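# Place folding table and utility cart in taped zones

## Task

Set the folding table upright on its feet against the wall so that no part of it touches or crosses the blue tape. Move the utility cart into the yellow taped bay so that each of its four wheels is fully inside the tape and none rests on it. The coffee table must still be standing upright at the end, or the task fails. The robot itself must not tip over or finish leaning, or the task fails. Anything that stays in position only because the robot is holding it does not count as placed.

## Robot and tools

Robot: a Hello Robot Stretch 3 with one arm. It has a two-wheel differential base (0.33 m long, 0.34 m wide), a lift that moves the arm up and down a mast, and a telescoping arm that reaches out to the robot's RIGHT. A wrist with yaw, pitch and roll carries a two-finger gripper. The base cannot strafe, so to move the gripper forward or back you drive the base. Turning in place pivots about the point midway between the drive wheels, 0.05 m behind the front edge. With the arm retracted and the wrist folded, a spin sweeps a circle of radius 0.28 m; an unfolded, level wrist reaches beyond it.

Frames: the base frame sits on the floor between the drive wheels, x forward, y left, z up. hand_pose is reported in this frame, at the point where the closed fingertips meet; with all wrist joints at zero its x axis points up, y back along the arm toward the mast, z toward the rear. The odometry frame is the base frame at scene start. base_odometry counts wheel rotation, so wheel slip shows as motion; heading runs -3.142 to 3.142, left positive.

execute_actions: argument "actions" is a list holding one action or none (empty list just returns the state and pictures). An action is an object with "base", "joints", or both, plus optional "contact_limits"; the parts start together and may finish at different times. "base" holds exactly one command, both relative to where the base last reported itself: {"translate_m": d} drives straight d metres (forward positive, range -1 to 1); {"rotate_rad": d} spins in place d radians (counter-clockwise seen from above positive, range -3.2 to 3.2). "joints" maps joint names to absolute targets: lift_m 0 to 1.1 m (arm height); arm_m 0 to 0.52 m (extension); wrist_yaw_rad -1.345 to 4.42 (0 along the arm, positive swings toward the front, 3.0 folded over the base); wrist_pitch_rad -1.57 to 0.451 (0 level, negative tips fingers down); wrist_roll_rad -2.911 to 2.911 (0 fingers side by side, level); gripper_m -0.089 to 0.179 (larger is wider; the real fingertip gap is less than the value, by 0.007 nearly closed to 0.025 fully open, and zero below 0.007); head_pan_rad -3.953 to 1.73 (0 forward, positive left, -1.57 looks along the arm); head_tilt_rad -1.53 to 0.419 (0 level, negative down). "contact_limits" accepts only arm_m: a motor_effort percentage (1 to 100) at which the arm motion halts with contact_stop; smaller is gentler, too small halts immediately, and it also caps holding force until the next action. Joints or base you omit may keep pushing toward earlier targets without this appearing in their status. Unknown keys or out-of-range values reject the whole call. "cameras" chooses images: head_camera, nav_camera, wrist_camera or all; omitted, null or ["all"] gives all, [] gives none. The pictures line lists image order. If a result reports a stop, later movement calls in the same reply are skipped.

wait: {"seconds": 0 to 10}; commands nothing and returns state and images. zoom_image: {"camera", "region": [x0, y0, x1, y1]} in pixels of that camera's latest full image, at most 504 by 504. finished_scene: {"scene": number} ends the scene for good once the robot has held the last command; the result reports success and gives the next task.

Results: base_status and joint_status give how each motion ended. "done" for the base means the wheels rotated the commanded amount, slip or not. "off_target" means it stopped short and may still push. After contact_stop, time_out or torque_fault the old target is dropped; arm or lift after contact_stop goes slack until recommanded (a loaded slack lift can sink; closing fingers on a surface pushes a slack lift upward). Base, wrist and head never contact-stop and will shove into obstacles. Wrist servos pushed hard for several seconds switch off for 10 s (torque_fault). on_its_own describes uncommanded joints; "held at" is the held target, not the position. motor_effort is percent of max, positive toward larger joint values, bracket = peak; readings carry fixed bias and noise. Positive wheel effort pushes forward. lidar_m: 12 distances in 30-degree sectors, first straight ahead then counter-clockwise (4th left, 7th behind, 10th right), plane 0.17 m high, range 0.15 to 12 m, "-" nothing seen; it misses clear objects and thin legs, and the mast/low lift hide parts of sectors 5, 6, 9, 10. wrist_depth_mm and head_depth_mm are 7x7 median depth grids (45-1000 and 280-4000 mm). base_tilt gives forward/right lean in degrees, with a fixed bias up to about 4.

Speed: the base is fast (0.30 m/s, 1.9 rad/s) only when stowed: lift_m under 0.30, arm_m under 0.03, wrist_yaw_rad above 2.54; otherwise 0.10 m/s and 0.63 rad/s.

Gripper: close to a gripper_m below the object width to grip; open at least 0.02 above the touch value to release. Neither the reading nor "done" proves a hold. To re-squeeze, send a new value.

Avoid: folding or unfolding the wrist unless lift_m is 0.32 to 0.95, wrist_pitch_rad -0.4 and roll near 0 (once folded, lift can go to 0.25); yaw below -0.4 needs pitch -0.5 or lower. Pushing on rigid things with the gripper above roughly 0.45 m, repeating a push after a contact_stop, driving while gripping or pushing something fixed, and snagging furniture (especially reversing) can tip the robot. If it leans, reverse the last move in small steps, release contact, and drop lift_m to about 0.2. Avoid drops, slams, hard hits and forceful shoving. Loose objects may occasionally get bumped by the scene. The robot holds its last command while you think.

Each tool is called after "Call:" as a command line: name --argument value for each argument, lists and objects as JSON in quotes; but a table of rows of numbers goes row by row, as --pt "numbers of a row", without its own name.

## Session

Call:
execute_actions --actions '[]'

Scene clock: 0.00 s.
base_odometry: x=+0.000 y=+0.000 heading=+0.000 (m, m, rad; odometry frame)
turned_by_wheels: +0.000 (rad since the last result)
turned_by_imu: +0.000 (rad since the last result)
base_tilt: forward=-0.4 right=+0.9 (deg)
lidar_m: 1.05 1.04 1.14 2.69 1.07 1.90 1.53 1.52 1.34 1.08 1.06 1.20
head_depth_mm: 1606 1645 1644 1637 1624 1221 1192 / 1757 1964 1958 1940 1931 1158 1137 / 1737 2318 2415 2409 2380 1155 1084 / 1747 2530 3153 3119 3089 1153 1043 / 1733 2539 3354 3335 3297 1152 1000 / 1746 2533 3211 3191 3152 1152 964 / 1754 2540 3068 3096 3045 1159 928
base_status: not commanded
joint_positions: lift_m=+0.300 arm_m=-0.002 wrist_yaw_rad=+2.996 wrist_pitch_rad=-0.553 wrist_roll_rad=+0.017 gripper_m=+0.037 head_pan_rad=+0.001 head_tilt_rad=+0.002
joint_status: not commanded
motor_effort: left_wheel=+0 right_wheel=+0 lift_m=+25 arm_m=-1 wrist_yaw_rad=+0 wrist_pitch_rad=+7 wrist_roll_rad=+1 gripper_m=-1 head_pan_rad=+0 head_tilt_rad=+1 (%)
hand_pose: x=+0.0085 y=+0.0603 z=+0.2832 quat_wxyz=(+0.244, +0.698, +0.141, +0.659) (m; base frame)
wrist_depth_mm: 833 - - - - - 932 / - - 960 956 922 906 883 / 812 - 773 762 747 730 722 / 666 659 636 629 617 611 595 / 561 559 - 558 548 524 516 / 492 515 - - - 464 452 / - - - - 413 411 405
pictures: head_camera (sideways: a quarter turn clockwise sets it upright), nav_camera (sideways: a quarter turn counterclockwise sets it upright), wrist_camera
Images, in order (width x height): head_camera 896x504, nav_camera 672x504, wrist_camera 644x364.

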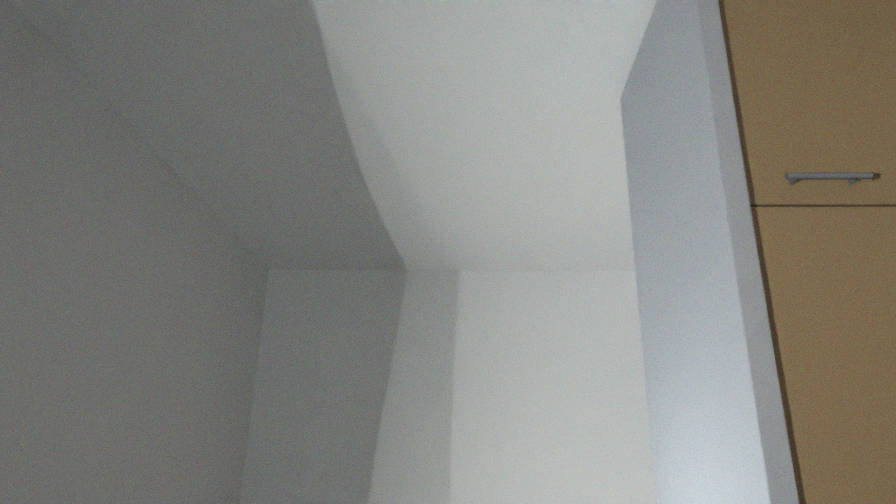

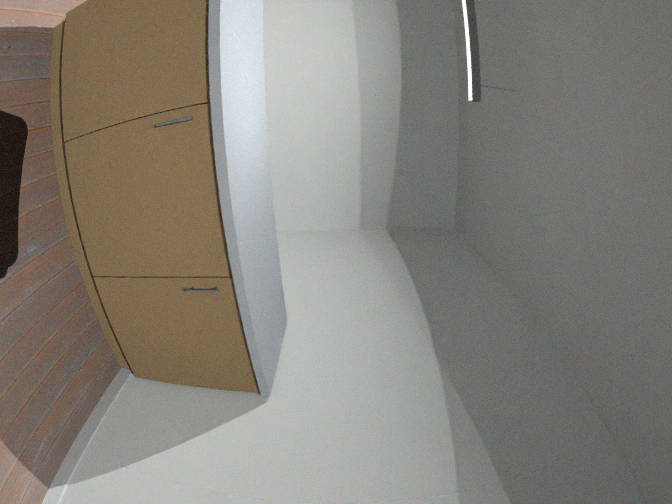

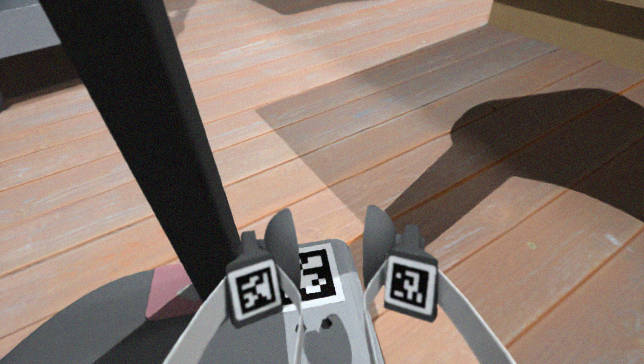

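Call:
execute_actions --actions '[{"joints":{"head_pan_rad":1.57,"head_tilt_rad":-0.6}}]' --cameras '["nav_camera"]'

Call:
execute_actions --actions '[{"joints":{"head_pan_rad":-1.57,"head_tilt_rad":-0.6}}]' --cameras '["nav_camera"]'

Call:
execute_actions --actions '[{"joints":{"head_pan_rad":-3.14,"head_tilt_rad":-0.6}}]' --cameras '["nav_camera"]'

Scene clock: 9.93 s.
base_odometry: x=+0.000 y=+0.000 heading=+0.000 (m, m, rad; odometry frame)
turned_by_wheels: +0.000 (rad since the last result)
turned_by_imu: +0.001 (rad since the last result)
base_tilt: forward=-0.4 right=+0.9 (deg)
lidar_m: 1.05 1.04 1.14 2.69 1.06 1.90 1.53 1.52 1.35 1.09 1.06 1.20
head_depth_mm: 2762 2975 3059 2467 1881 1496 1255 / 2681 2848 3122 2488 1863 1499 1252 / 2547 2728 3072 2489 1872 1500 1253 / 2428 2665 2951 2496 1879 1499 1256 / 2337 2567 2825 2510 1880 1504 1255 / 2281 2482 2709 2399 1620 1470 1261 / 2198 2384 1453 1455 1342 1461 -
base_status: not commanded
joint_positions: lift_m=+0.300 arm_m=-0.002 wrist_yaw_rad=+2.996 wrist_pitch_rad=-0.553 wrist_roll_rad=+0.017 gripper_m=+0.037 head_pan_rad=+1.563 head_tilt_rad=-0.592
joint_status: all done
motor_effort: left_wheel=+1(0) right_wheel=+0(0) lift_m=+25(25) arm_m=+0(0) wrist_yaw_rad=+0(0) wrist_pitch_rad=+7(7) wrist_roll_rad=+1(1) gripper_m=+0(0) head_pan_rad=+3(34) head_tilt_rad=-3(25) (%)
hand_pose: x=+0.0085 y=+0.0603 z=+0.2832 quat_wxyz=(+0.244, +0.698, +0.141, +0.659) (m; base frame)
wrist_depth_mm: 824 - - - - - 925 / - - 972 959 932 900 885 / 810 - 790 762 740 725 717 / 666 660 645 636 626 612 601 / 573 552 - 556 542 527 521 / 497 515 - - - 459 454 / - - - - 417 409 408
pictures: nav_camera (sideways: a quarter turn counterclockwise sets it upright)
Images, in order (width x height): nav_camera 672x504.

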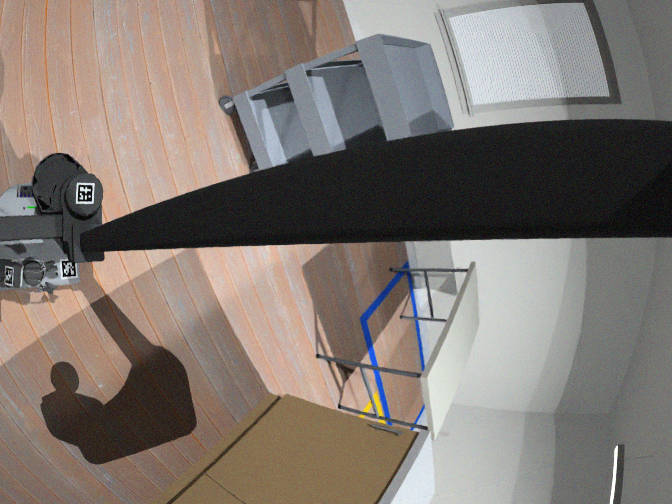

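Scene clock: 11.97 s.
base_odometry: x=+0.000 y=+0.000 heading=+0.000 (m, m, rad; odometry frame)
turned_by_wheels: +0.000 (rad since the last result)
turned_by_imu: +0.000 (rad since the last result)
base_tilt: forward=-0.3 right=+0.9 (deg)
lidar_m: 1.05 1.04 1.14 2.70 1.06 1.90 1.53 1.52 1.34 1.09 1.06 1.20
head_depth_mm: 1058 1168 1323 1520 1745 1491 1255 / 1016 1124 1258 1426 1656 1508 1250 / 982 1076 1201 1357 1559 1503 1254 / 948 1035 1147 1292 1460 1509 1257 / 914 998 1102 1232 1395 1505 1264 / 886 962 1063 1174 1313 1454 1267 / 858 925 1013 1135 1284 1424 1256
base_status: not commanded
joint_positions: lift_m=+0.300 arm_m=-0.002 wrist_yaw_rad=+2.996 wrist_pitch_rad=-0.553 wrist_roll_rad=+0.017 gripper_m=+0.037 head_pan_rad=-1.563 head_tilt_rad=-0.592
joint_status: all done
motor_effort: left_wheel=+0(0) right_wheel=+0(0) lift_m=+25(25) arm_m=-1(0) wrist_yaw_rad=+0(0) wrist_pitch_rad=+7(7) wrist_roll_rad=+1(1) gripper_m=+0(1) head_pan_rad=-3(34) head_tilt_rad=-3(3) (%)
hand_pose: x=+0.0085 y=+0.0603 z=+0.2832 quat_wxyz=(+0.244, +0.698, +0.141, +0.659) (m; base frame)
wrist_depth_mm: 825 - - - - - 926 / - - 963 938 931 910 893 / 819 - 774 763 743 727 718 / 674 657 648 629 630 609 601 / 566 555 - 552 546 526 521 / 495 510 - - - 462 455 / - - - - 416 411 408
pictures: nav_camera (sideways: a quarter turn counterclockwise sets it upright)
Images, in order (width x height): nav_camera 672x504.

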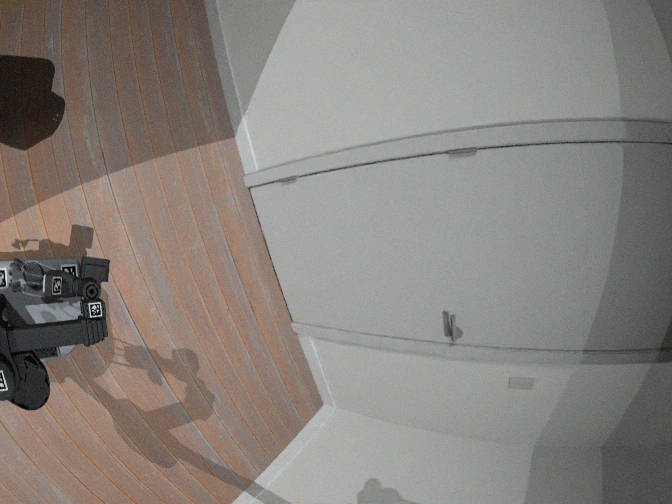

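Scene clock: 13.30 s.
base_odometry: x=+0.000 y=+0.000 heading=+0.000 (m, m, rad; odometry frame)
turned_by_wheels: +0.000 (rad since the last result)
turned_by_imu: +0.000 (rad since the last result)
base_tilt: forward=-0.3 right=+0.9 (deg)
lidar_m: 1.05 1.04 1.14 2.69 1.07 1.90 1.53 1.52 1.34 1.08 1.07 1.20
head_depth_mm: 1519 1686 1893 2174 1869 1497 1252 / 1462 1610 1806 2041 1866 1499 1250 / 1409 1536 1721 1948 1874 1501 1248 / 1357 1490 1649 1850 1877 1501 1252 / 1309 1433 1588 1770 1878 1507 1258 / 1272 1381 1527 1691 1816 1503 1263 / 1234 1334 1467 1616 1762 1510 1261
base_status: not commanded
joint_positions: lift_m=+0.300 arm_m=-0.002 wrist_yaw_rad=+2.996 wrist_pitch_rad=-0.553 wrist_roll_rad=+0.017 gripper_m=+0.037 head_pan_rad=-3.133 head_tilt_rad=-0.592
joint_status: all done
motor_effort: left_wheel=+0(1) right_wheel=+0(0) lift_m=+25(25) arm_m=+0(0) wrist_yaw_rad=+0(0) wrist_pitch_rad=+7(7) wrist_roll_rad=+1(1) gripper_m=+0(1) head_pan_rad=-3(33) head_tilt_rad=-3(4) (%)
hand_pose: x=+0.0085 y=+0.0603 z=+0.2832 quat_wxyz=(+0.244, +0.698, +0.141, +0.659) (m; base frame)
wrist_depth_mm: 816 - - - - - 931 / - - 985 940 917 910 884 / 820 - 781 761 738 733 708 / 666 662 643 637 622 605 602 / 572 557 - 553 546 527 518 / 494 510 - - - 460 455 / - - - - 416 412 405
pictures: nav_camera (sideways: a quarter turn counterclockwise sets it upright)
Images, in order (width x height): nav_camera 672x504.

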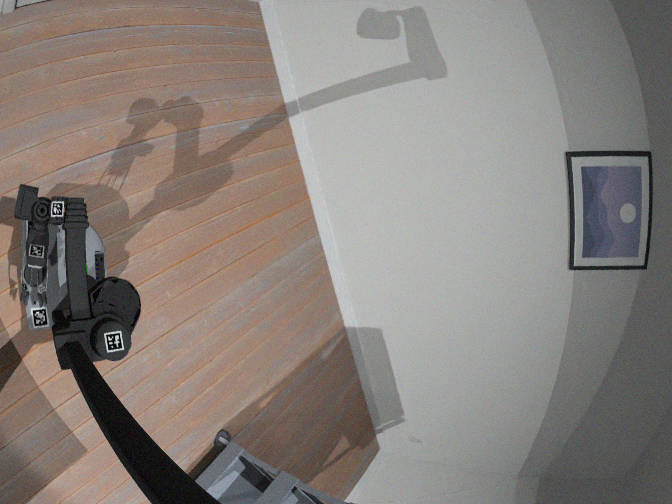

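Call:
execute_actions --actions '[{"base":{"rotate_rad":1.2},"joints":{"head_pan_rad":0,"head_tilt_rad":-0.6}}]' --cameras '["nav_camera","head_camera"]'

Scene clock: 22.30 s.
base_odometry: x=+0.000 y=+0.000 heading=+1.200 (m, m, rad; odometry frame)
turned_by_wheels: +1.200 (rad since the last result)
turned_by_imu: +1.182 (rad since the last result)
base_tilt: forward=-0.4 right=+0.9 (deg)
lidar_m: 1.23 1.06 1.05 1.73 1.52 1.52 1.23 1.06 1.10 1.19 1.04 1.05
head_depth_mm: 3130 3379 1163 1234 1353 1461 1256 / 3429 3733 1927 1393 1537 1489 1255 / 3397 3798 3062 2360 1873 1498 1260 / 3088 3344 3068 2476 1878 1507 1256 / 2852 3018 3090 2504 1879 1507 1258 / 2619 2791 3066 2506 1876 1506 1261 / 2435 2607 2842 2535 1875 1507 1267
base_status: done
joint_positions: lift_m=+0.300 arm_m=-0.002 wrist_yaw_rad=+2.996 wrist_pitch_rad=-0.553 wrist_roll_rad=+0.017 gripper_m=+0.037 head_pan_rad=-0.007 head_tilt_rad=-0.593
joint_status: all done
motor_effort: left_wheel=+0(3) right_wheel=+1(3) lift_m=+24(25) arm_m=+0(0) wrist_yaw_rad=+0(0) wrist_pitch_rad=+7(7) wrist_roll_rad=+1(1) gripper_m=+0(0) head_pan_rad=+3(34) head_tilt_rad=-3(3) (%)
hand_pose: x=+0.0085 y=+0.0603 z=+0.2832 quat_wxyz=(+0.244, +0.698, +0.141, +0.659) (m; base frame)
wrist_depth_mm: - - - - - - 933 / - - 986 953 940 909 877 / 808 - 771 760 744 731 711 / 670 658 643 630 621 610 600 / 565 560 - 553 544 525 518 / 496 515 - - - 458 457 / - - - - 416 407 407
pictures: head_camera (sideways: a quarter turn clockwise sets it upright), nav_camera (sideways: a quarter turn counterclockwise sets it upright)
Images, in order (width x height): head_camera 896x504, nav_camera 672x504.

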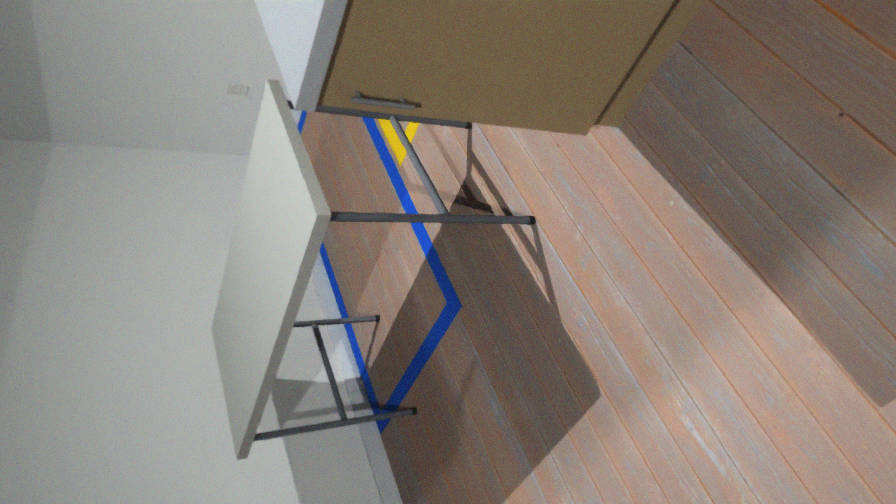

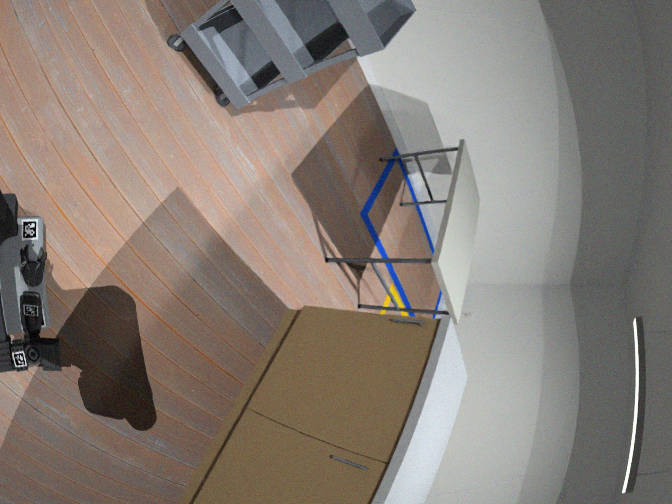

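Call:
execute_actions --actions '[{"base":{"rotate_rad":0.2},"joints":{"head_pan_rad":0,"head_tilt_rad":-0.6}}]' --cameras '[]'

Call:
execute_actions --actions '[{"base":{"translate_m":0.7},"joints":{"head_pan_rad":-0.6,"head_tilt_rad":-0.7}}]' --cameras '["nav_camera","head_camera"]'

Scene clock: 35.47 s.
base_odometry: x=+0.000 y=+0.000 heading=+1.400 (m, m, rad; odometry frame)
turned_by_wheels: +0.200 (rad since the last result)
turned_by_imu: +0.197 (rad since the last result)
base_tilt: forward=-0.4 right=+0.9 (deg)
lidar_m: 2.78 1.05 1.06 1.59 1.52 1.56 1.13 1.06 1.13 1.09 1.04 1.08
head_depth_mm: 3212 3577 1963 2357 1809 1500 1246 / 3018 3316 1975 2366 1857 1509 1249 / 2829 2995 3224 2470 1863 1500 1256 / 2650 2825 3145 2494 1874 1503 1255 / 2519 2701 2949 2499 1888 1509 1259 / 2366 2557 2849 2538 1875 1514 1256 / 2258 2439 2656 2532 1891 1427 1264
base_status: done
joint_positions: lift_m=+0.300 arm_m=-0.002 wrist_yaw_rad=+2.996 wrist_pitch_rad=-0.553 wrist_roll_rad=+0.017 gripper_m=+0.037 head_pan_rad=-0.007 head_tilt_rad=-0.593
joint_status: all done
motor_effort: left_wheel=+0(4) right_wheel=+1(3) lift_m=+24(25) arm_m=+0(0) wrist_yaw_rad=+0(0) wrist_pitch_rad=+7(7) wrist_roll_rad=+1(1) gripper_m=+1(0) head_pan_rad=+2(3) head_tilt_rad=-3(2) (%)
hand_pose: x=+0.0085 y=+0.0603 z=+0.2832 quat_wxyz=(+0.244, +0.698, +0.141, +0.659) (m; base frame)
wrist_depth_mm: - - - - - - - / - - 960 950 917 918 868 / 821 - 773 763 741 722 709 / 666 658 641 640 629 611 593 / 567 561 - 554 550 524 522 / 495 511 - - - 463 454 / - - - - 414 414 402
pictures: none
No camera images: the call's "cameras" was empty. Leave "cameras" out to get every camera's image.

Scene clock: 43.70 s.
base_odometry: x=+0.119 y=+0.690 heading=+1.400 (m, m, rad; odometry frame)
turned_by_wheels: +0.000 (rad since the last result)
turned_by_imu: +0.001 (rad since the last result)
base_tilt: forward=-0.3 right=+1.0 (deg)
lidar_m: 1.83 2.08 0.55 0.63 1.90 1.94 1.75 1.69 0.99 0.71 0.67 0.97
head_depth_mm: 2407 2652 849 732 843 987 1166 / 2498 2773 2904 1917 917 1066 1193 / 2621 2897 2933 2150 1691 1404 1195 / 2728 3084 1459 2146 1693 1404 1200 / 2890 3225 1237 2003 1653 1408 1195 / 2894 3132 1238 2074 1696 1405 1193 / 2588 2670 1247 2139 1700 1406 1206
base_status: done
joint_positions: lift_m=+0.300 arm_m=-0.002 wrist_yaw_rad=+2.996 wrist_pitch_rad=-0.553 wrist_roll_rad=+0.017 gripper_m=+0.037 head_pan_rad=-0.593 head_tilt_rad=-0.691
joint_status: all done
motor_effort: left_wheel=+0(2) right_wheel=+1(3) lift_m=+25(25) arm_m=+0(0) wrist_yaw_rad=+0(1) wrist_pitch_rad=+7(7) wrist_roll_rad=+1(1) gripper_m=+0(1) head_pan_rad=-3(29) head_tilt_rad=-3(11) (%)
hand_pose: x=+0.0085 y=+0.0603 z=+0.2832 quat_wxyz=(+0.244, +0.698, +0.141, +0.659) (m; base frame)
wrist_depth_mm: - - - 725 602 878 - / - - 979 911 686 903 882 / 814 - 780 763 738 722 712 / 670 654 644 632 625 607 597 / 568 560 - 558 544 529 519 / 492 511 - - - 461 456 / - - - - 416 411 405
pictures: head_camera (sideways: a quarter turn clockwise sets it upright), nav_camera (sideways: a quarter turn counterclockwise sets it upright)
Images, in order (width x height): head_camera 896x504, nav_camera 672x504.

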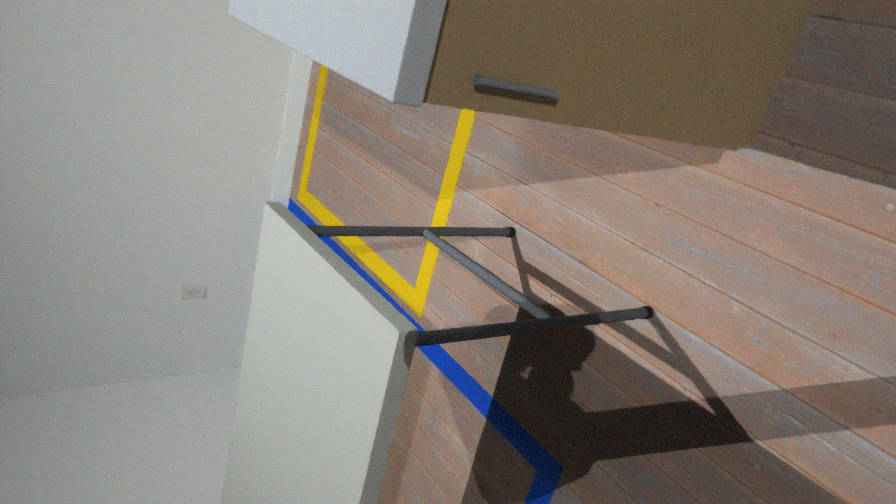

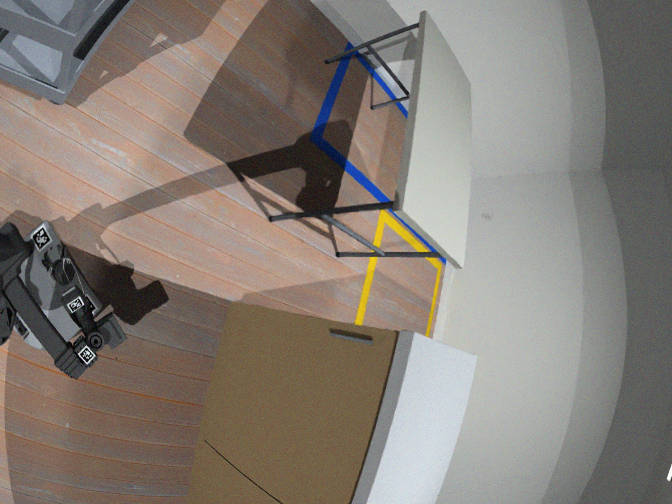

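Call:
execute_actions --actions '[{"joints":{"head_pan_rad":0.9,"head_tilt_rad":-0.7,"lift_m":0.25}}]' --cameras '["nav_camera","head_camera"]'

Scene clock: 165.00 s.
base_odometry: x=+0.119 y=+0.690 heading=+1.400 (m, m, rad; odometry frame)
turned_by_wheels: +0.000 (rad since the last result)
turned_by_imu: +0.001 (rad since the last result)
base_tilt: forward=-0.4 right=+1.1 (deg)
lidar_m: 1.83 2.07 0.55 0.63 1.89 1.94 1.75 1.69 0.99 0.71 0.67 0.97
head_depth_mm: 1696 1874 2093 2137 1690 1395 1194 / 1747 1948 2191 2138 1689 1390 1192 / 1809 2011 2267 2133 1674 1406 1189 / 1883 2100 1121 1293 1417 1339 1194 / 1934 2168 1123 824 926 959 1151 / 2028 2245 1135 827 1046 1158 1180 / 2112 2401 1099 828 1051 1190 1205
base_status: not commanded
joint_positions: lift_m=+0.250 arm_m=-0.002 wrist_yaw_rad=+2.996 wrist_pitch_rad=-0.553 wrist_roll_rad=+0.017 gripper_m=+0.037 head_pan_rad=+0.893 head_tilt_rad=-0.691
joint_status: all done
motor_effort: left_wheel=-1(0) right_wheel=+1(1) lift_m=+21(22) arm_m=+0(0) wrist_yaw_rad=+0(0) wrist_pitch_rad=+7(7) wrist_roll_rad=+1(1) gripper_m=+0(0) head_pan_rad=+2(33) head_tilt_rad=-3(3) (%)
hand_pose: x=+0.0085 y=+0.0602 z=+0.2337 quat_wxyz=(+0.244, +0.698, +0.141, +0.659) (m; base frame)
wrist_depth_mm: - - - 723 577 963 - / 910 - 868 829 752 788 773 / 711 - 685 669 657 646 630 / 587 578 566 556 548 539 526 / 505 513 - - 482 465 451 / - - - - - 406 402 / - - - - 367 361 357
pictures: head_camera (sideways: a quarter turn clockwise sets it upright), nav_camera (sideways: a quarter turn counterclockwise sets it upright)
Images, in order (width x height): head_camera 896x504, nav_camera 672x504.

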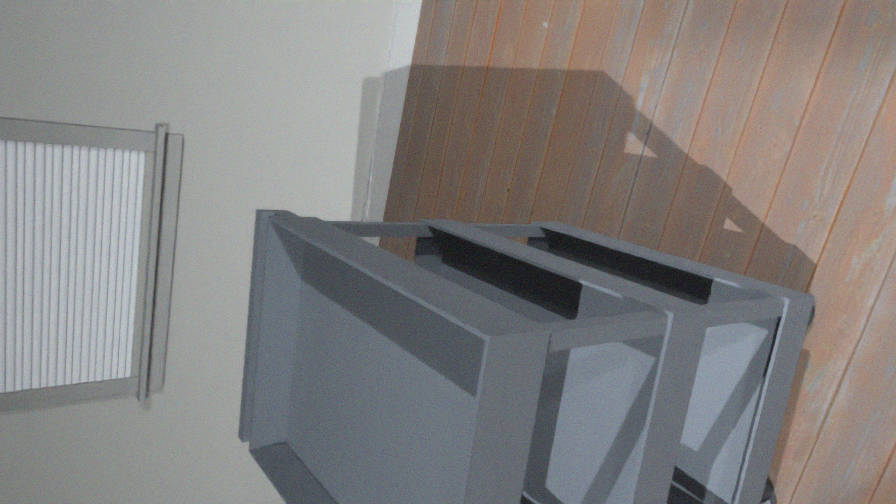

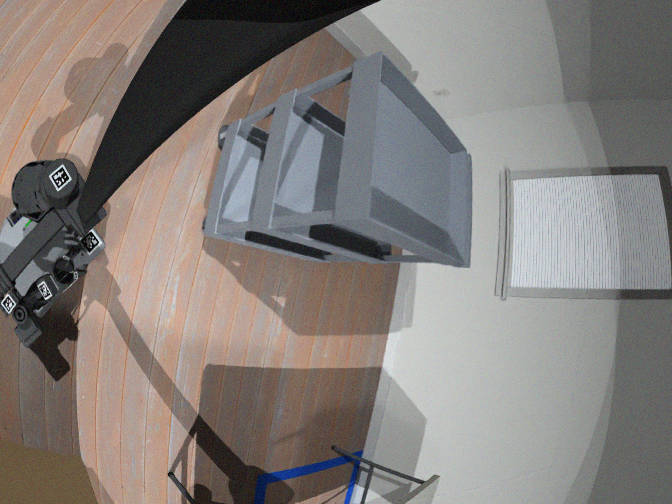

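Call:
execute_actions --actions '[{"base":{"rotate_rad":0.12},"joints":{"head_pan_rad":-0.9,"head_tilt_rad":-0.8}}]' --cameras '[]'

Call:
execute_actions --actions '[{"base":{"translate_m":0.58}}]' --cameras '[]'

Call:
execute_actions --actions '[{"base":{"rotate_rad":-1.14},"joints":{"head_pan_rad":0.0,"head_tilt_rad":-0.9}}]' --cameras '["nav_camera","head_camera"]'

Scene clock: 202.77 s.
base_odometry: x=+0.119 y=+0.690 heading=+1.520 (m, m, rad; odometry frame)
turned_by_wheels: +0.120 (rad since the last result)
turned_by_imu: +0.118 (rad since the last result)
base_tilt: forward=-0.3 right=+0.9 (deg)
lidar_m: 2.12 0.92 0.55 0.70 1.90 2.02 1.70 1.69 0.89 0.68 0.68 0.97
head_depth_mm: 2402 959 725 797 957 1235 1149 / 2465 969 730 828 1005 1264 1148 / 2537 2779 762 870 1051 1299 1149 / 2587 2896 2431 1894 1560 1320 1148 / 2651 2911 2347 1852 1561 1326 1154 / 2726 1426 2196 1860 1566 1328 1157 / 2845 1432 1075 1909 1573 1336 1161
base_status: done
joint_positions: lift_m=+0.250 arm_m=-0.002 wrist_yaw_rad=+2.996 wrist_pitch_rad=-0.553 wrist_roll_rad=+0.017 gripper_m=+0.037 head_pan_rad=-0.893 head_tilt_rad=-0.790
joint_status: all done
motor_effort: left_wheel=-1(4) right_wheel=+1(4) lift_m=+21(21) arm_m=+1(0) wrist_yaw_rad=+0(1) wrist_pitch_rad=+7(7) wrist_roll_rad=+1(1) gripper_m=+0(0) head_pan_rad=-3(33) head_tilt_rad=-4(12) (%)
hand_pose: x=+0.0085 y=+0.0602 z=+0.2337 quat_wxyz=(+0.244, +0.698, +0.141, +0.659) (m; base frame)
wrist_depth_mm: - - - 894 604 565 963 / 917 - 874 822 780 793 780 / 716 - 685 673 654 642 636 / 588 582 566 559 551 536 527 / 502 509 - - 480 464 452 / - - - - - 410 402 / - - - - 365 365 357
pictures: none
No camera images: the call's "cameras" was empty. Leave "cameras" out to get every camera's image.

Scene clock: 206.33 s.
base_odometry: x=+0.149 y=+1.269 heading=+1.520 (m, m, rad; odometry frame)
turned_by_wheels: +0.000 (rad since the last result)
turned_by_imu: +0.000 (rad since the last result)
base_tilt: forward=-0.4 right=+0.9 (deg)
lidar_m: 1.25 1.55 0.75 0.54 0.53 2.27 2.26 1.27 0.58 0.61 0.55 1.54
head_depth_mm: 2199 2483 2420 1879 1553 1320 1147 / 2265 2542 1052 847 1512 1315 1149 / 2319 2621 1017 796 1446 1299 1147 / 2354 2653 1019 798 1516 1327 1153 / 2435 2816 1026 800 1533 1321 1152 / 2487 2800 1028 803 1569 1329 1155 / 2458 2571 1032 831 1568 1333 1159
base_status: done
joint_positions: lift_m=+0.250 arm_m=-0.002 wrist_yaw_rad=+2.996 wrist_pitch_rad=-0.553 wrist_roll_rad=+0.017 gripper_m=+0.037 head_pan_rad=-0.893 head_tilt_rad=-0.791
joint_status: not commanded
motor_effort: left_wheel=+0(5) right_wheel=+1(4) lift_m=+21(21) arm_m=+0(0) wrist_yaw_rad=+0(0) wrist_pitch_rad=+7(7) wrist_roll_rad=+1(1) gripper_m=+0(0) head_pan_rad=-3(3) head_tilt_rad=-4(4) (%)
hand_pose: x=+0.0085 y=+0.0602 z=+0.2337 quat_wxyz=(+0.244, +0.698, +0.141, +0.659) (m; base frame)
wrist_depth_mm: - - 584 741 - - - / 869 - 828 839 824 800 768 / 719 - 684 672 665 650 635 / 592 580 569 557 550 538 530 / 501 511 - - 480 467 453 / - - - - - 407 401 / - - - - 365 361 357
pictures: none
No camera images: the call's "cameras" was empty. Leave "cameras" out to get every camera's image.

Scene clock: 208.27 s.
base_odometry: x=+0.149 y=+1.269 heading=+0.380 (m, m, rad; odometry frame)
turned_by_wheels: -1.140 (rad since the last result)
turned_by_imu: -1.116 (rad since the last result)
base_tilt: forward=-0.2 right=+0.9 (deg)
lidar_m: 0.55 2.20 1.25 1.55 1.61 0.55 0.51 2.21 2.27 1.66 0.61 0.58
head_depth_mm: 2340 2551 1998 1228 1238 1216 1118 / 2332 2543 2073 1700 1451 1260 1119 / 2351 2574 2087 1725 1456 1269 1117 / 2356 2532 903 778 1425 1266 1122 / 2342 2560 876 758 1463 1266 1127 / 2363 2549 881 761 1464 1274 1126 / 2372 2540 885 744 1470 1276 1126
base_status: done
joint_positions: lift_m=+0.250 arm_m=-0.002 wrist_yaw_rad=+2.996 wrist_pitch_rad=-0.554 wrist_roll_rad=+0.017 gripper_m=+0.037 head_pan_rad=-0.007 head_tilt_rad=-0.889
joint_status: all done
motor_effort: left_wheel=+1(7) right_wheel=-1(4) lift_m=+21(21) arm_m=+0(0) wrist_yaw_rad=+0(0) wrist_pitch_rad=+7(7) wrist_roll_rad=+1(1) gripper_m=+0(0) head_pan_rad=+2(33) head_tilt_rad=-4(13) (%)
hand_pose: x=+0.0085 y=+0.0602 z=+0.2337 quat_wxyz=(+0.244, +0.698, +0.142, +0.659) (m; base frame)
wrist_depth_mm: - - - - - - - / 906 - 857 831 808 802 773 / 715 - 681 668 651 644 625 / 591 586 571 560 547 538 530 / 505 512 - - 480 465 457 / - - - - - 408 400 / - - - - 365 363 358
pictures: head_camera (sideways: a quarter turn clockwise sets it upright), nav_camera (sideways: a quarter turn counterclockwise sets it upright)
Images, in order (width x height): head_camera 896x504, nav_camera 672x504.

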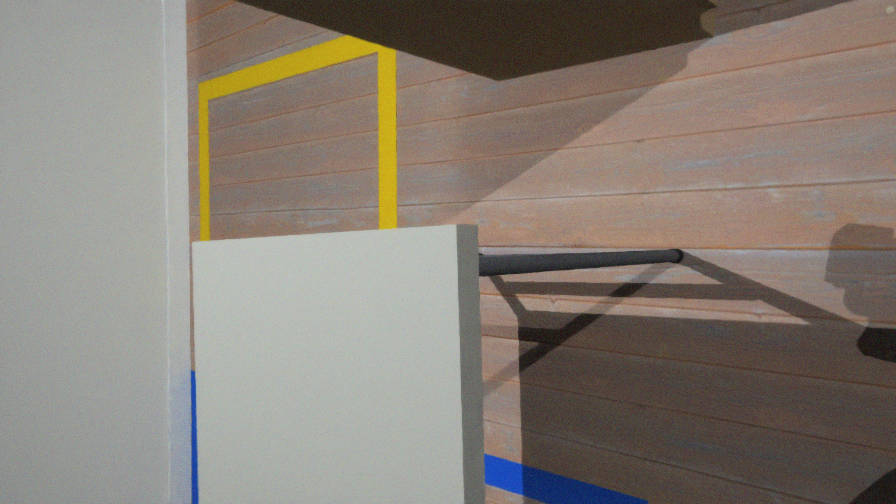

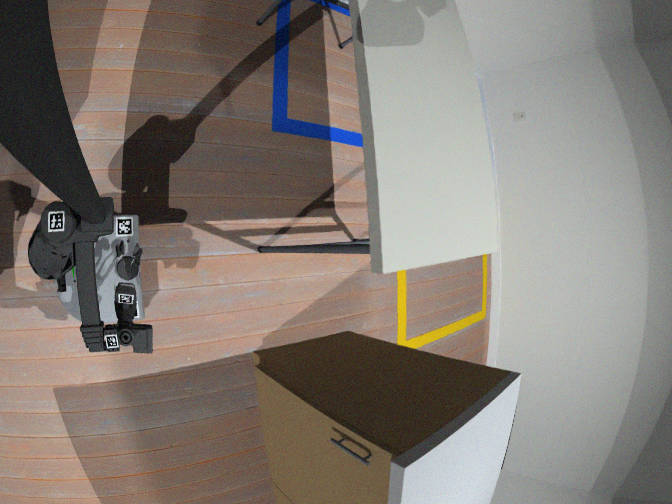

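Call:
execute_actions --actions '[{"base":{"translate_m":0.42},"joints":{"head_pan_rad":0.3,"head_tilt_rad":-1.0}}]' --cameras '["nav_camera"]'

Scene clock: 238.50 s.
base_odometry: x=+0.539 y=+1.425 heading=+0.380 (m, m, rad; odometry frame)
turned_by_wheels: +0.000 (rad since the last result)
turned_by_imu: +0.001 (rad since the last result)
base_tilt: forward=-0.3 right=+1.0 (deg)
lidar_m: 0.64 2.20 1.31 1.14 1.61 1.00 0.93 2.64 2.29 0.39 0.41 0.56
head_depth_mm: 1944 2143 1825 1571 1366 1213 1096 / 2010 2195 784 698 1345 1221 1098 / 2087 2213 768 657 573 517 1068 / 2147 2238 771 657 575 511 1059 / 2239 2234 773 661 576 512 1075 / 2323 2259 776 662 578 513 1094 / 2293 2249 778 663 579 522 1112
base_status: done
joint_positions: lift_m=+0.250 arm_m=-0.002 wrist_yaw_rad=+2.996 wrist_pitch_rad=-0.554 wrist_roll_rad=+0.017 gripper_m=+0.037 head_pan_rad=+0.293 head_tilt_rad=-0.988
joint_status: all done
motor_effort: left_wheel=+1(7) right_wheel=-1(4) lift_m=+21(21) arm_m=+0(0) wrist_yaw_rad=+0(0) wrist_pitch_rad=+7(7) wrist_roll_rad=+1(1) gripper_m=-1(0) head_pan_rad=+3(20) head_tilt_rad=-5(12) (%)
hand_pose: x=+0.0085 y=+0.0602 z=+0.2337 quat_wxyz=(+0.244, +0.698, +0.142, +0.659) (m; base frame)
wrist_depth_mm: - - - - - - - / 917 - 857 840 819 803 762 / 725 - 688 667 657 638 628 / 591 581 565 556 551 536 511 / 496 511 - - 483 462 152 / - - - - - 408 173 / - - - - 365 220 351
pictures: nav_camera (sideways: a quarter turn counterclockwise sets it upright)
Images, in order (width x height): nav_camera 672x504.

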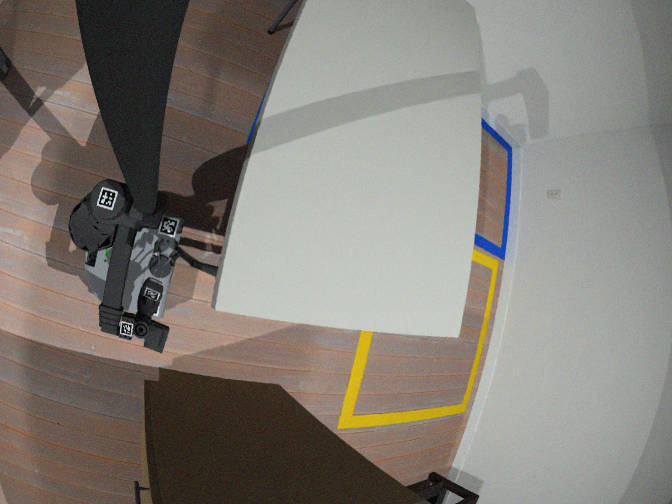

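Call:
execute_actions --actions '[{"base":{"translate_m":0.35}}]' --cameras '["nav_camera"]'

Scene clock: 246.07 s.
base_odometry: x=+0.864 y=+1.554 heading=+0.380 (m, m, rad; odometry frame)
turned_by_wheels: +0.000 (rad since the last result)
turned_by_imu: +0.000 (rad since the last result)
base_tilt: forward=-0.4 right=+0.9 (deg)
lidar_m: 0.57 0.57 1.60 1.13 1.61 1.37 1.28 3.02 0.41 0.39 0.41 1.94
head_depth_mm: 1643 1900 1832 1561 1368 1216 1097 / 1691 1976 1836 1571 1372 1216 1096 / 1749 2034 1841 1508 1328 1187 1069 / 1815 2075 769 658 574 510 460 / 1873 2119 773 660 577 511 460 / 1942 2184 775 662 576 513 461 / 2007 2224 776 663 579 513 462
base_status: done
joint_positions: lift_m=+0.250 arm_m=-0.002 wrist_yaw_rad=+2.996 wrist_pitch_rad=-0.554 wrist_roll_rad=+0.017 gripper_m=+0.037 head_pan_rad=+0.293 head_tilt_rad=-0.990
joint_status: not commanded
motor_effort: left_wheel=+4(16) right_wheel=+2(11) lift_m=+21(21) arm_m=+0(0) wrist_yaw_rad=+0(0) wrist_pitch_rad=+7(8) wrist_roll_rad=+1(1) gripper_m=+0(0) head_pan_rad=+2(2) head_tilt_rad=-4(5) (%)
hand_pose: x=+0.0085 y=+0.0601 z=+0.2336 quat_wxyz=(+0.244, +0.698, +0.142, +0.659) (m; base frame)
wrist_depth_mm: - - - - - 76 69 / 908 - 862 840 804 81 87 / 719 - 682 673 655 88 583 / 589 579 564 562 545 100 529 / 500 509 - - 131 119 457 / - - - - - 396 399 / - - - - 181 360 359
pictures: nav_camera (sideways: a quarter turn counterclockwise sets it upright)
Images, in order (width x height): nav_camera 672x504.

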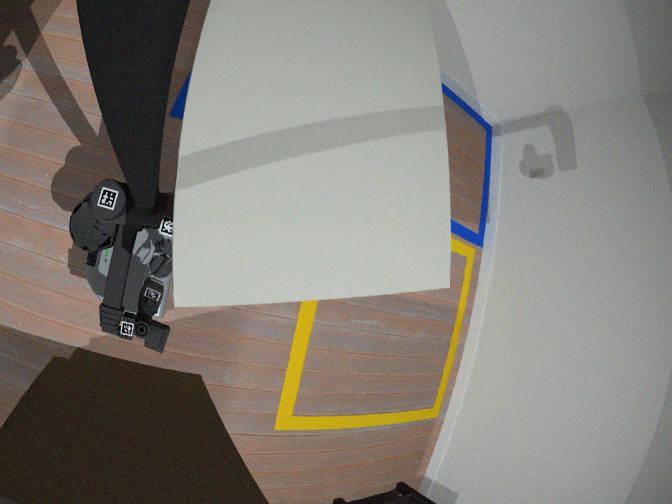

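Call:
execute_actions --actions '[{"base":{"translate_m":0.3}}]' --cameras '["nav_camera","wrist_camera"]'

Scene clock: 255.13 s.
base_odometry: x=+1.142 y=+1.666 heading=+0.380 (m, m, rad; odometry frame)
turned_by_wheels: +0.000 (rad since the last result)
turned_by_imu: +0.001 (rad since the last result)
base_tilt: forward=-0.5 right=+1.0 (deg)
lidar_m: 1.57 1.63 1.61 1.26 1.61 1.69 1.59 0.56 0.41 0.40 1.39 1.63
head_depth_mm: 1371 1584 1793 1578 1362 1221 1095 / 1416 1655 1836 1576 1367 1214 1097 / 1465 1714 1835 1574 1373 1220 1099 / 1506 1791 1850 1578 1307 511 459 / 1558 1854 775 659 575 511 460 / 1620 1941 1864 661 577 512 461 / 1691 2018 1860 663 578 514 463
base_status: done
joint_positions: lift_m=+0.250 arm_m=-0.002 wrist_yaw_rad=+2.997 wrist_pitch_rad=-0.554 wrist_roll_rad=+0.017 gripper_m=+0.037 head_pan_rad=+0.293 head_tilt_rad=-0.990
joint_status: not commanded
motor_effort: left_wheel=+9(13) right_wheel=+0(8) lift_m=+21(21) arm_m=+0(0) wrist_yaw_rad=-1(1) wrist_pitch_rad=+7(7) wrist_roll_rad=+1(1) gripper_m=+0(1) head_pan_rad=+3(2) head_tilt_rad=-4(4) (%)
hand_pose: x=+0.0083 y=+0.0601 z=+0.2336 quat_wxyz=(+0.243, +0.698, +0.142, +0.659) (m; base frame)
wrist_depth_mm: - - - - - 83 105 / 892 - 867 840 821 90 110 / 714 - 687 660 648 99 628 / 592 583 567 556 537 116 526 / 502 512 - - 142 442 455 / - - - - - 401 400 / - - - - 209 363 359
pictures: nav_camera (sideways: a quarter turn counterclockwise sets it upright), wrist_camera
Images, in order (width x height): nav_camera 672x504, wrist_camera 644x364.

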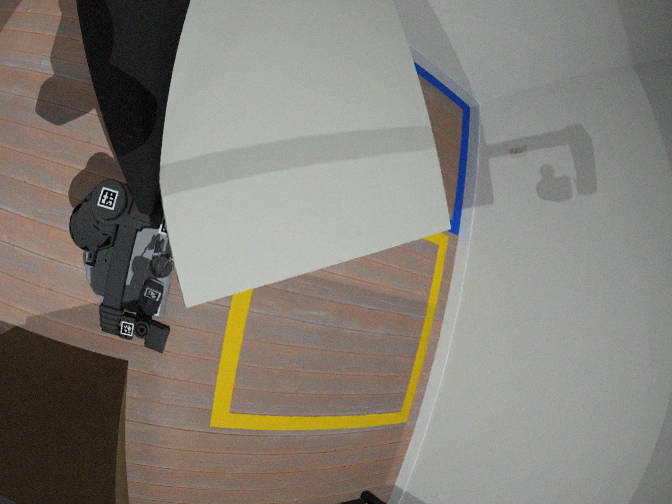

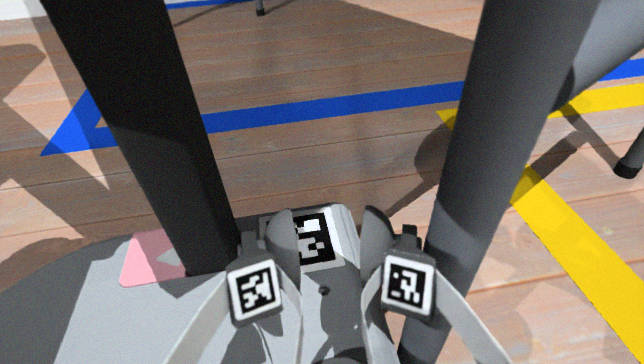

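Call:
execute_actions --actions '[{"base":{"translate_m":-0.4},"joints":{"head_pan_rad":0.0,"head_tilt_rad":-1.0}}]' --cameras '["nav_camera"]'

Call:
execute_actions --actions '[{"base":{"rotate_rad":1.59},"joints":{"head_pan_rad":-1.3,"head_tilt_rad":-0.9}}]' --cameras '["nav_camera","head_camera"]'

Scene clock: 378.20 s.
base_odometry: x=+0.771 y=+1.517 heading=+0.380 (m, m, rad; odometry frame)
turned_by_wheels: +0.000 (rad since the last result)
turned_by_imu: +0.001 (rad since the last result)
base_tilt: forward=-0.3 right=+0.9 (deg)
lidar_m: 0.45 0.94 1.32 1.03 1.61 1.26 1.18 2.91 0.41 0.39 0.41 1.64
head_depth_mm: 1790 2069 1829 1577 1366 1217 1099 / 1800 2084 1833 1577 1371 1216 1095 / 1795 2066 1846 1574 1378 1219 1100 / 1811 2079 1848 686 1351 1228 1103 / 1811 2093 771 660 1385 1230 1104 / 1827 932 775 661 1363 1227 1112 / 1832 934 775 663 1315 1233 1110
base_status: done
joint_positions: lift_m=+0.250 arm_m=-0.002 wrist_yaw_rad=+2.997 wrist_pitch_rad=-0.554 wrist_roll_rad=+0.017 gripper_m=+0.037 head_pan_rad=+0.007 head_tilt_rad=-0.990
joint_status: all done
motor_effort: left_wheel=+1(6) right_wheel=+0(5) lift_m=+21(21) arm_m=+0(0) wrist_yaw_rad=-1(0) wrist_pitch_rad=+7(7) wrist_roll_rad=+1(1) gripper_m=+0(1) head_pan_rad=-3(20) head_tilt_rad=-4(3) (%)
hand_pose: x=+0.0083 y=+0.0601 z=+0.2336 quat_wxyz=(+0.243, +0.698, +0.142, +0.659) (m; base frame)
wrist_depth_mm: - - - - - - - / 911 - 853 828 814 796 763 / 709 - 678 668 656 646 625 / 583 579 570 561 551 535 530 / 503 510 - - 481 465 455 / - - - - - 408 401 / - - - - 368 361 359
pictures: nav_camera (sideways: a quarter turn counterclockwise sets it upright)
Images, in order (width x height): nav_camera 672x504.

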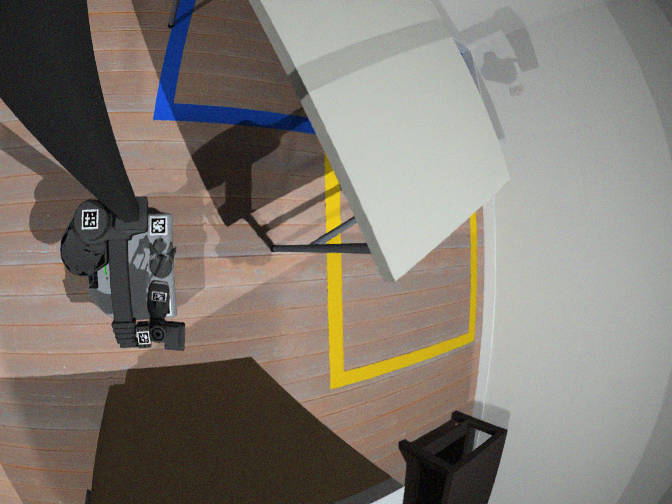

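Scene clock: 380.47 s.
base_odometry: x=+0.771 y=+1.517 heading=+1.970 (m, m, rad; odometry frame)
turned_by_wheels: +1.590 (rad since the last result)
turned_by_imu: +1.555 (rad since the last result)
base_tilt: forward=-0.4 right=+0.8 (deg)
lidar_m: 1.02 1.62 1.26 1.18 2.91 0.41 0.39 0.41 1.65 0.45 0.95 1.32
head_depth_mm: 1678 1915 2049 1684 1440 1247 1112 / 1725 1986 2034 1654 1405 1251 1112 / 1789 2055 884 709 1048 1228 1133 / 1847 2035 864 710 1365 1258 1126 / 1887 2121 861 712 1369 1259 1124 / 1971 2233 867 715 650 1267 1120 / 2031 2323 865 715 637 1272 1125
base_status: done
joint_positions: lift_m=+0.250 arm_m=-0.002 wrist_yaw_rad=+2.997 wrist_pitch_rad=-0.554 wrist_roll_rad=+0.017 gripper_m=+0.037 head_pan_rad=-1.293 head_tilt_rad=-0.902
joint_status: all done
motor_effort: left_wheel=+0(6) right_wheel=+1(6) lift_m=+21(21) arm_m=+0(1) wrist_yaw_rad=-1(1) wrist_pitch_rad=+7(7) wrist_roll_rad=+1(1) gripper_m=+0(0) head_pan_rad=-3(32) head_tilt_rad=+0(9) (%)
hand_pose: x=+0.0083 y=+0.0601 z=+0.2336 quat_wxyz=(+0.243, +0.698, +0.142, +0.659) (m; base frame)
wrist_depth_mm: - - - - - - 999 / 922 - 857 829 815 795 773 / 716 - 677 663 651 637 626 / 591 581 561 561 548 538 530 / 496 508 - - 478 465 457 / - - - - - 408 401 / - - - - 367 363 360
pictures: head_camera (sideways: a quarter turn clockwise sets it upright), nav_camera (sideways: a quarter turn counterclockwise sets it upright)
Images, in order (width x height): head_camera 896x504, nav_camera 672x504.

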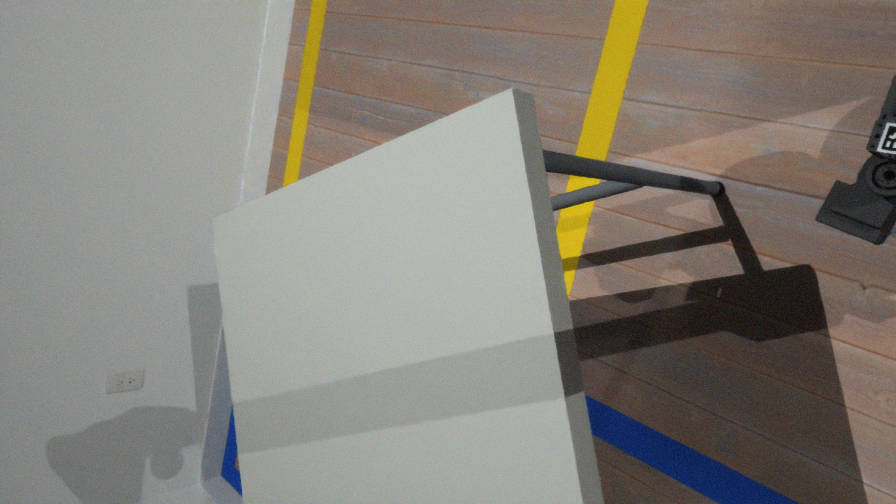

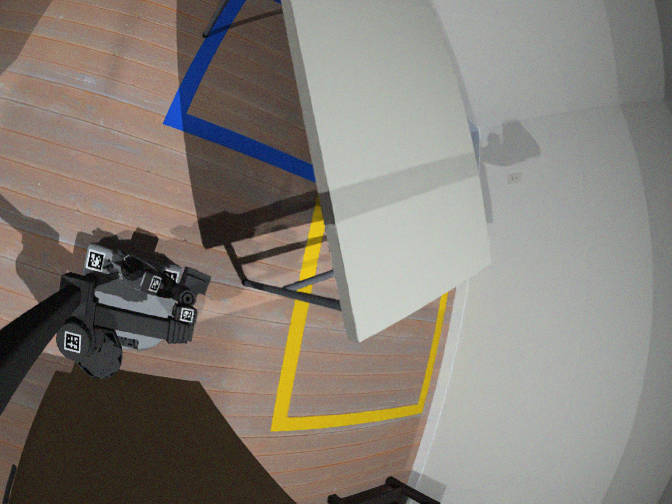

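Call:
execute_actions --actions '[{"base":{"translate_m":0.2},"joints":{"lift_m":0.34,"wrist_pitch_rad":-0.4}}]' --cameras '[]'

Call:
execute_actions --actions '[{"joints":{"wrist_yaw_rad":0.0,"gripper_m":0.15,"head_pan_rad":-1.7,"head_tilt_rad":-1.1}}]' --cameras '["head_camera","wrist_camera"]'

Scene clock: 403.63 s.
base_odometry: x=+0.693 y=+1.702 heading=+1.970 (m, m, rad; odometry frame)
turned_by_wheels: +0.000 (rad since the last result)
turned_by_imu: +0.001 (rad since the last result)
base_tilt: forward=-0.4 right=+1.0 (deg)
lidar_m: 0.82 1.40 1.29 1.20 2.90 0.61 0.59 0.61 0.48 0.91 1.91 1.13
head_depth_mm: 1687 1917 905 703 628 1212 1112 / 1736 1966 855 708 614 1255 1132 / 1780 2010 855 711 604 1258 1152 / 1840 2112 859 710 605 1259 1128 / 1901 2224 865 712 606 1242 1119 / 1962 2303 865 713 608 1222 1120 / 1978 2203 866 716 611 1206 1127
base_status: done
joint_positions: lift_m=+0.340 arm_m=-0.002 wrist_yaw_rad=+2.997 wrist_pitch_rad=-0.423 wrist_roll_rad=+0.017 gripper_m=+0.037 head_pan_rad=-1.294 head_tilt_rad=-0.902
joint_status: all done
motor_effort: left_wheel=+0(5) right_wheel=+1(5) lift_m=+28(30) arm_m=+0(0) wrist_yaw_rad=-1(1) wrist_pitch_rad=+13(11) wrist_roll_rad=+1(1) gripper_m=+0(1) head_pan_rad=-3(3) head_tilt_rad=+0(0) (%)
hand_pose: x=+0.0109 y=+0.0784 z=+0.3513 quat_wxyz=(+0.199, +0.706, +0.097, +0.673) (m; base frame)
wrist_depth_mm: - - - - - - - / - - - - - - - / - - - - - - 987 / 904 847 873 838 822 808 793 / 733 719 724 693 706 669 662 / 615 601 - 582 - 571 560 / 532 527 - 535 504 492 490
pictures: none
No camera images: the call's "cameras" was empty. Leave "cameras" out to get every camera's image.

Scene clock: 406.13 s.
base_odometry: x=+0.693 y=+1.702 heading=+1.970 (m, m, rad; odometry frame)
turned_by_wheels: +0.000 (rad since the last result)
turned_by_imu: +0.000 (rad since the last result)
base_tilt: forward=-0.4 right=+0.8 (deg)
lidar_m: 0.82 1.41 1.29 1.20 2.90 0.61 0.59 0.61 0.48 0.91 1.91 1.13
head_depth_mm: 1992 1906 1653 1471 1309 1192 1118 / 1962 1922 704 1465 1319 1211 - / 1944 1917 693 951 1306 - - / 1911 804 696 636 1343 1201 1081 / 1819 805 700 616 1311 1203 1099 / 1794 810 702 618 1274 1211 1099 / 1843 810 704 620 570 1207 1098
base_status: not commanded
joint_positions: lift_m=+0.340 arm_m=-0.002 wrist_yaw_rad=+0.003 wrist_pitch_rad=-0.423 wrist_roll_rad=+0.017 gripper_m=+0.150 head_pan_rad=-1.693 head_tilt_rad=-1.086
joint_status: all done
motor_effort: left_wheel=-1(0) right_wheel=+1(1) lift_m=+28(29) arm_m=+0(0) wrist_yaw_rad=-3(4) wrist_pitch_rad=+13(13) wrist_roll_rad=+1(1) gripper_m=+1(91) head_pan_rad=-3(24) head_tilt_rad=-5(16) (%)
hand_pose: x=-0.0209 y=-0.3667 z=+0.3513 quat_wxyz=(+0.686, +0.149, -0.697, -0.149) (m; base frame)
wrist_depth_mm: - - - - - - - / - - - - - - - / - - - - 366 279 997 / 891 887 870 835 823 274 806 / 728 739 697 682 686 657 656 / 612 - 596 585 579 317 577 / 530 504 515 512 500 487 479
pictures: head_camera (sideways: a quarter turn clockwise sets it upright), wrist_camera
Images, in order (width x height): head_camera 896x504, wrist_camera 644x364.

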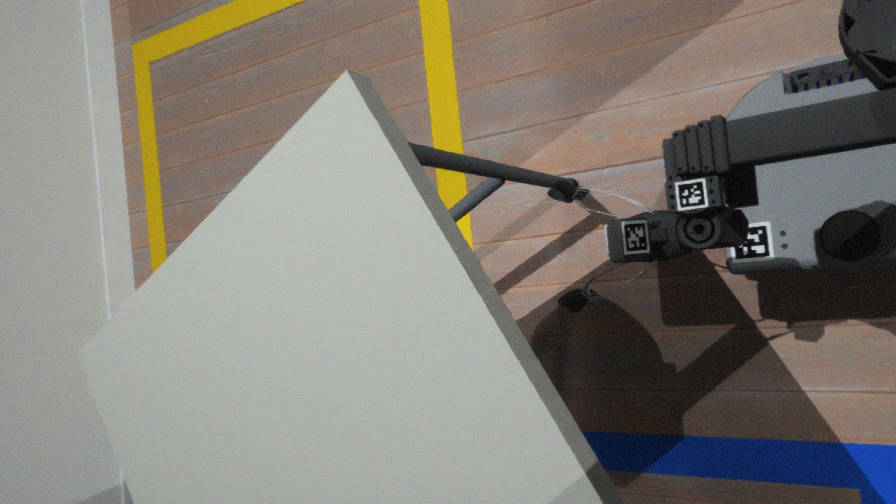

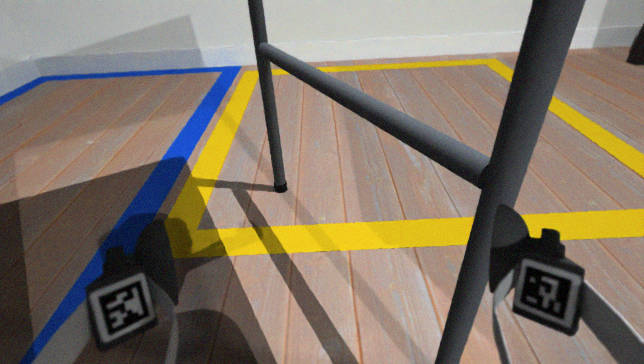

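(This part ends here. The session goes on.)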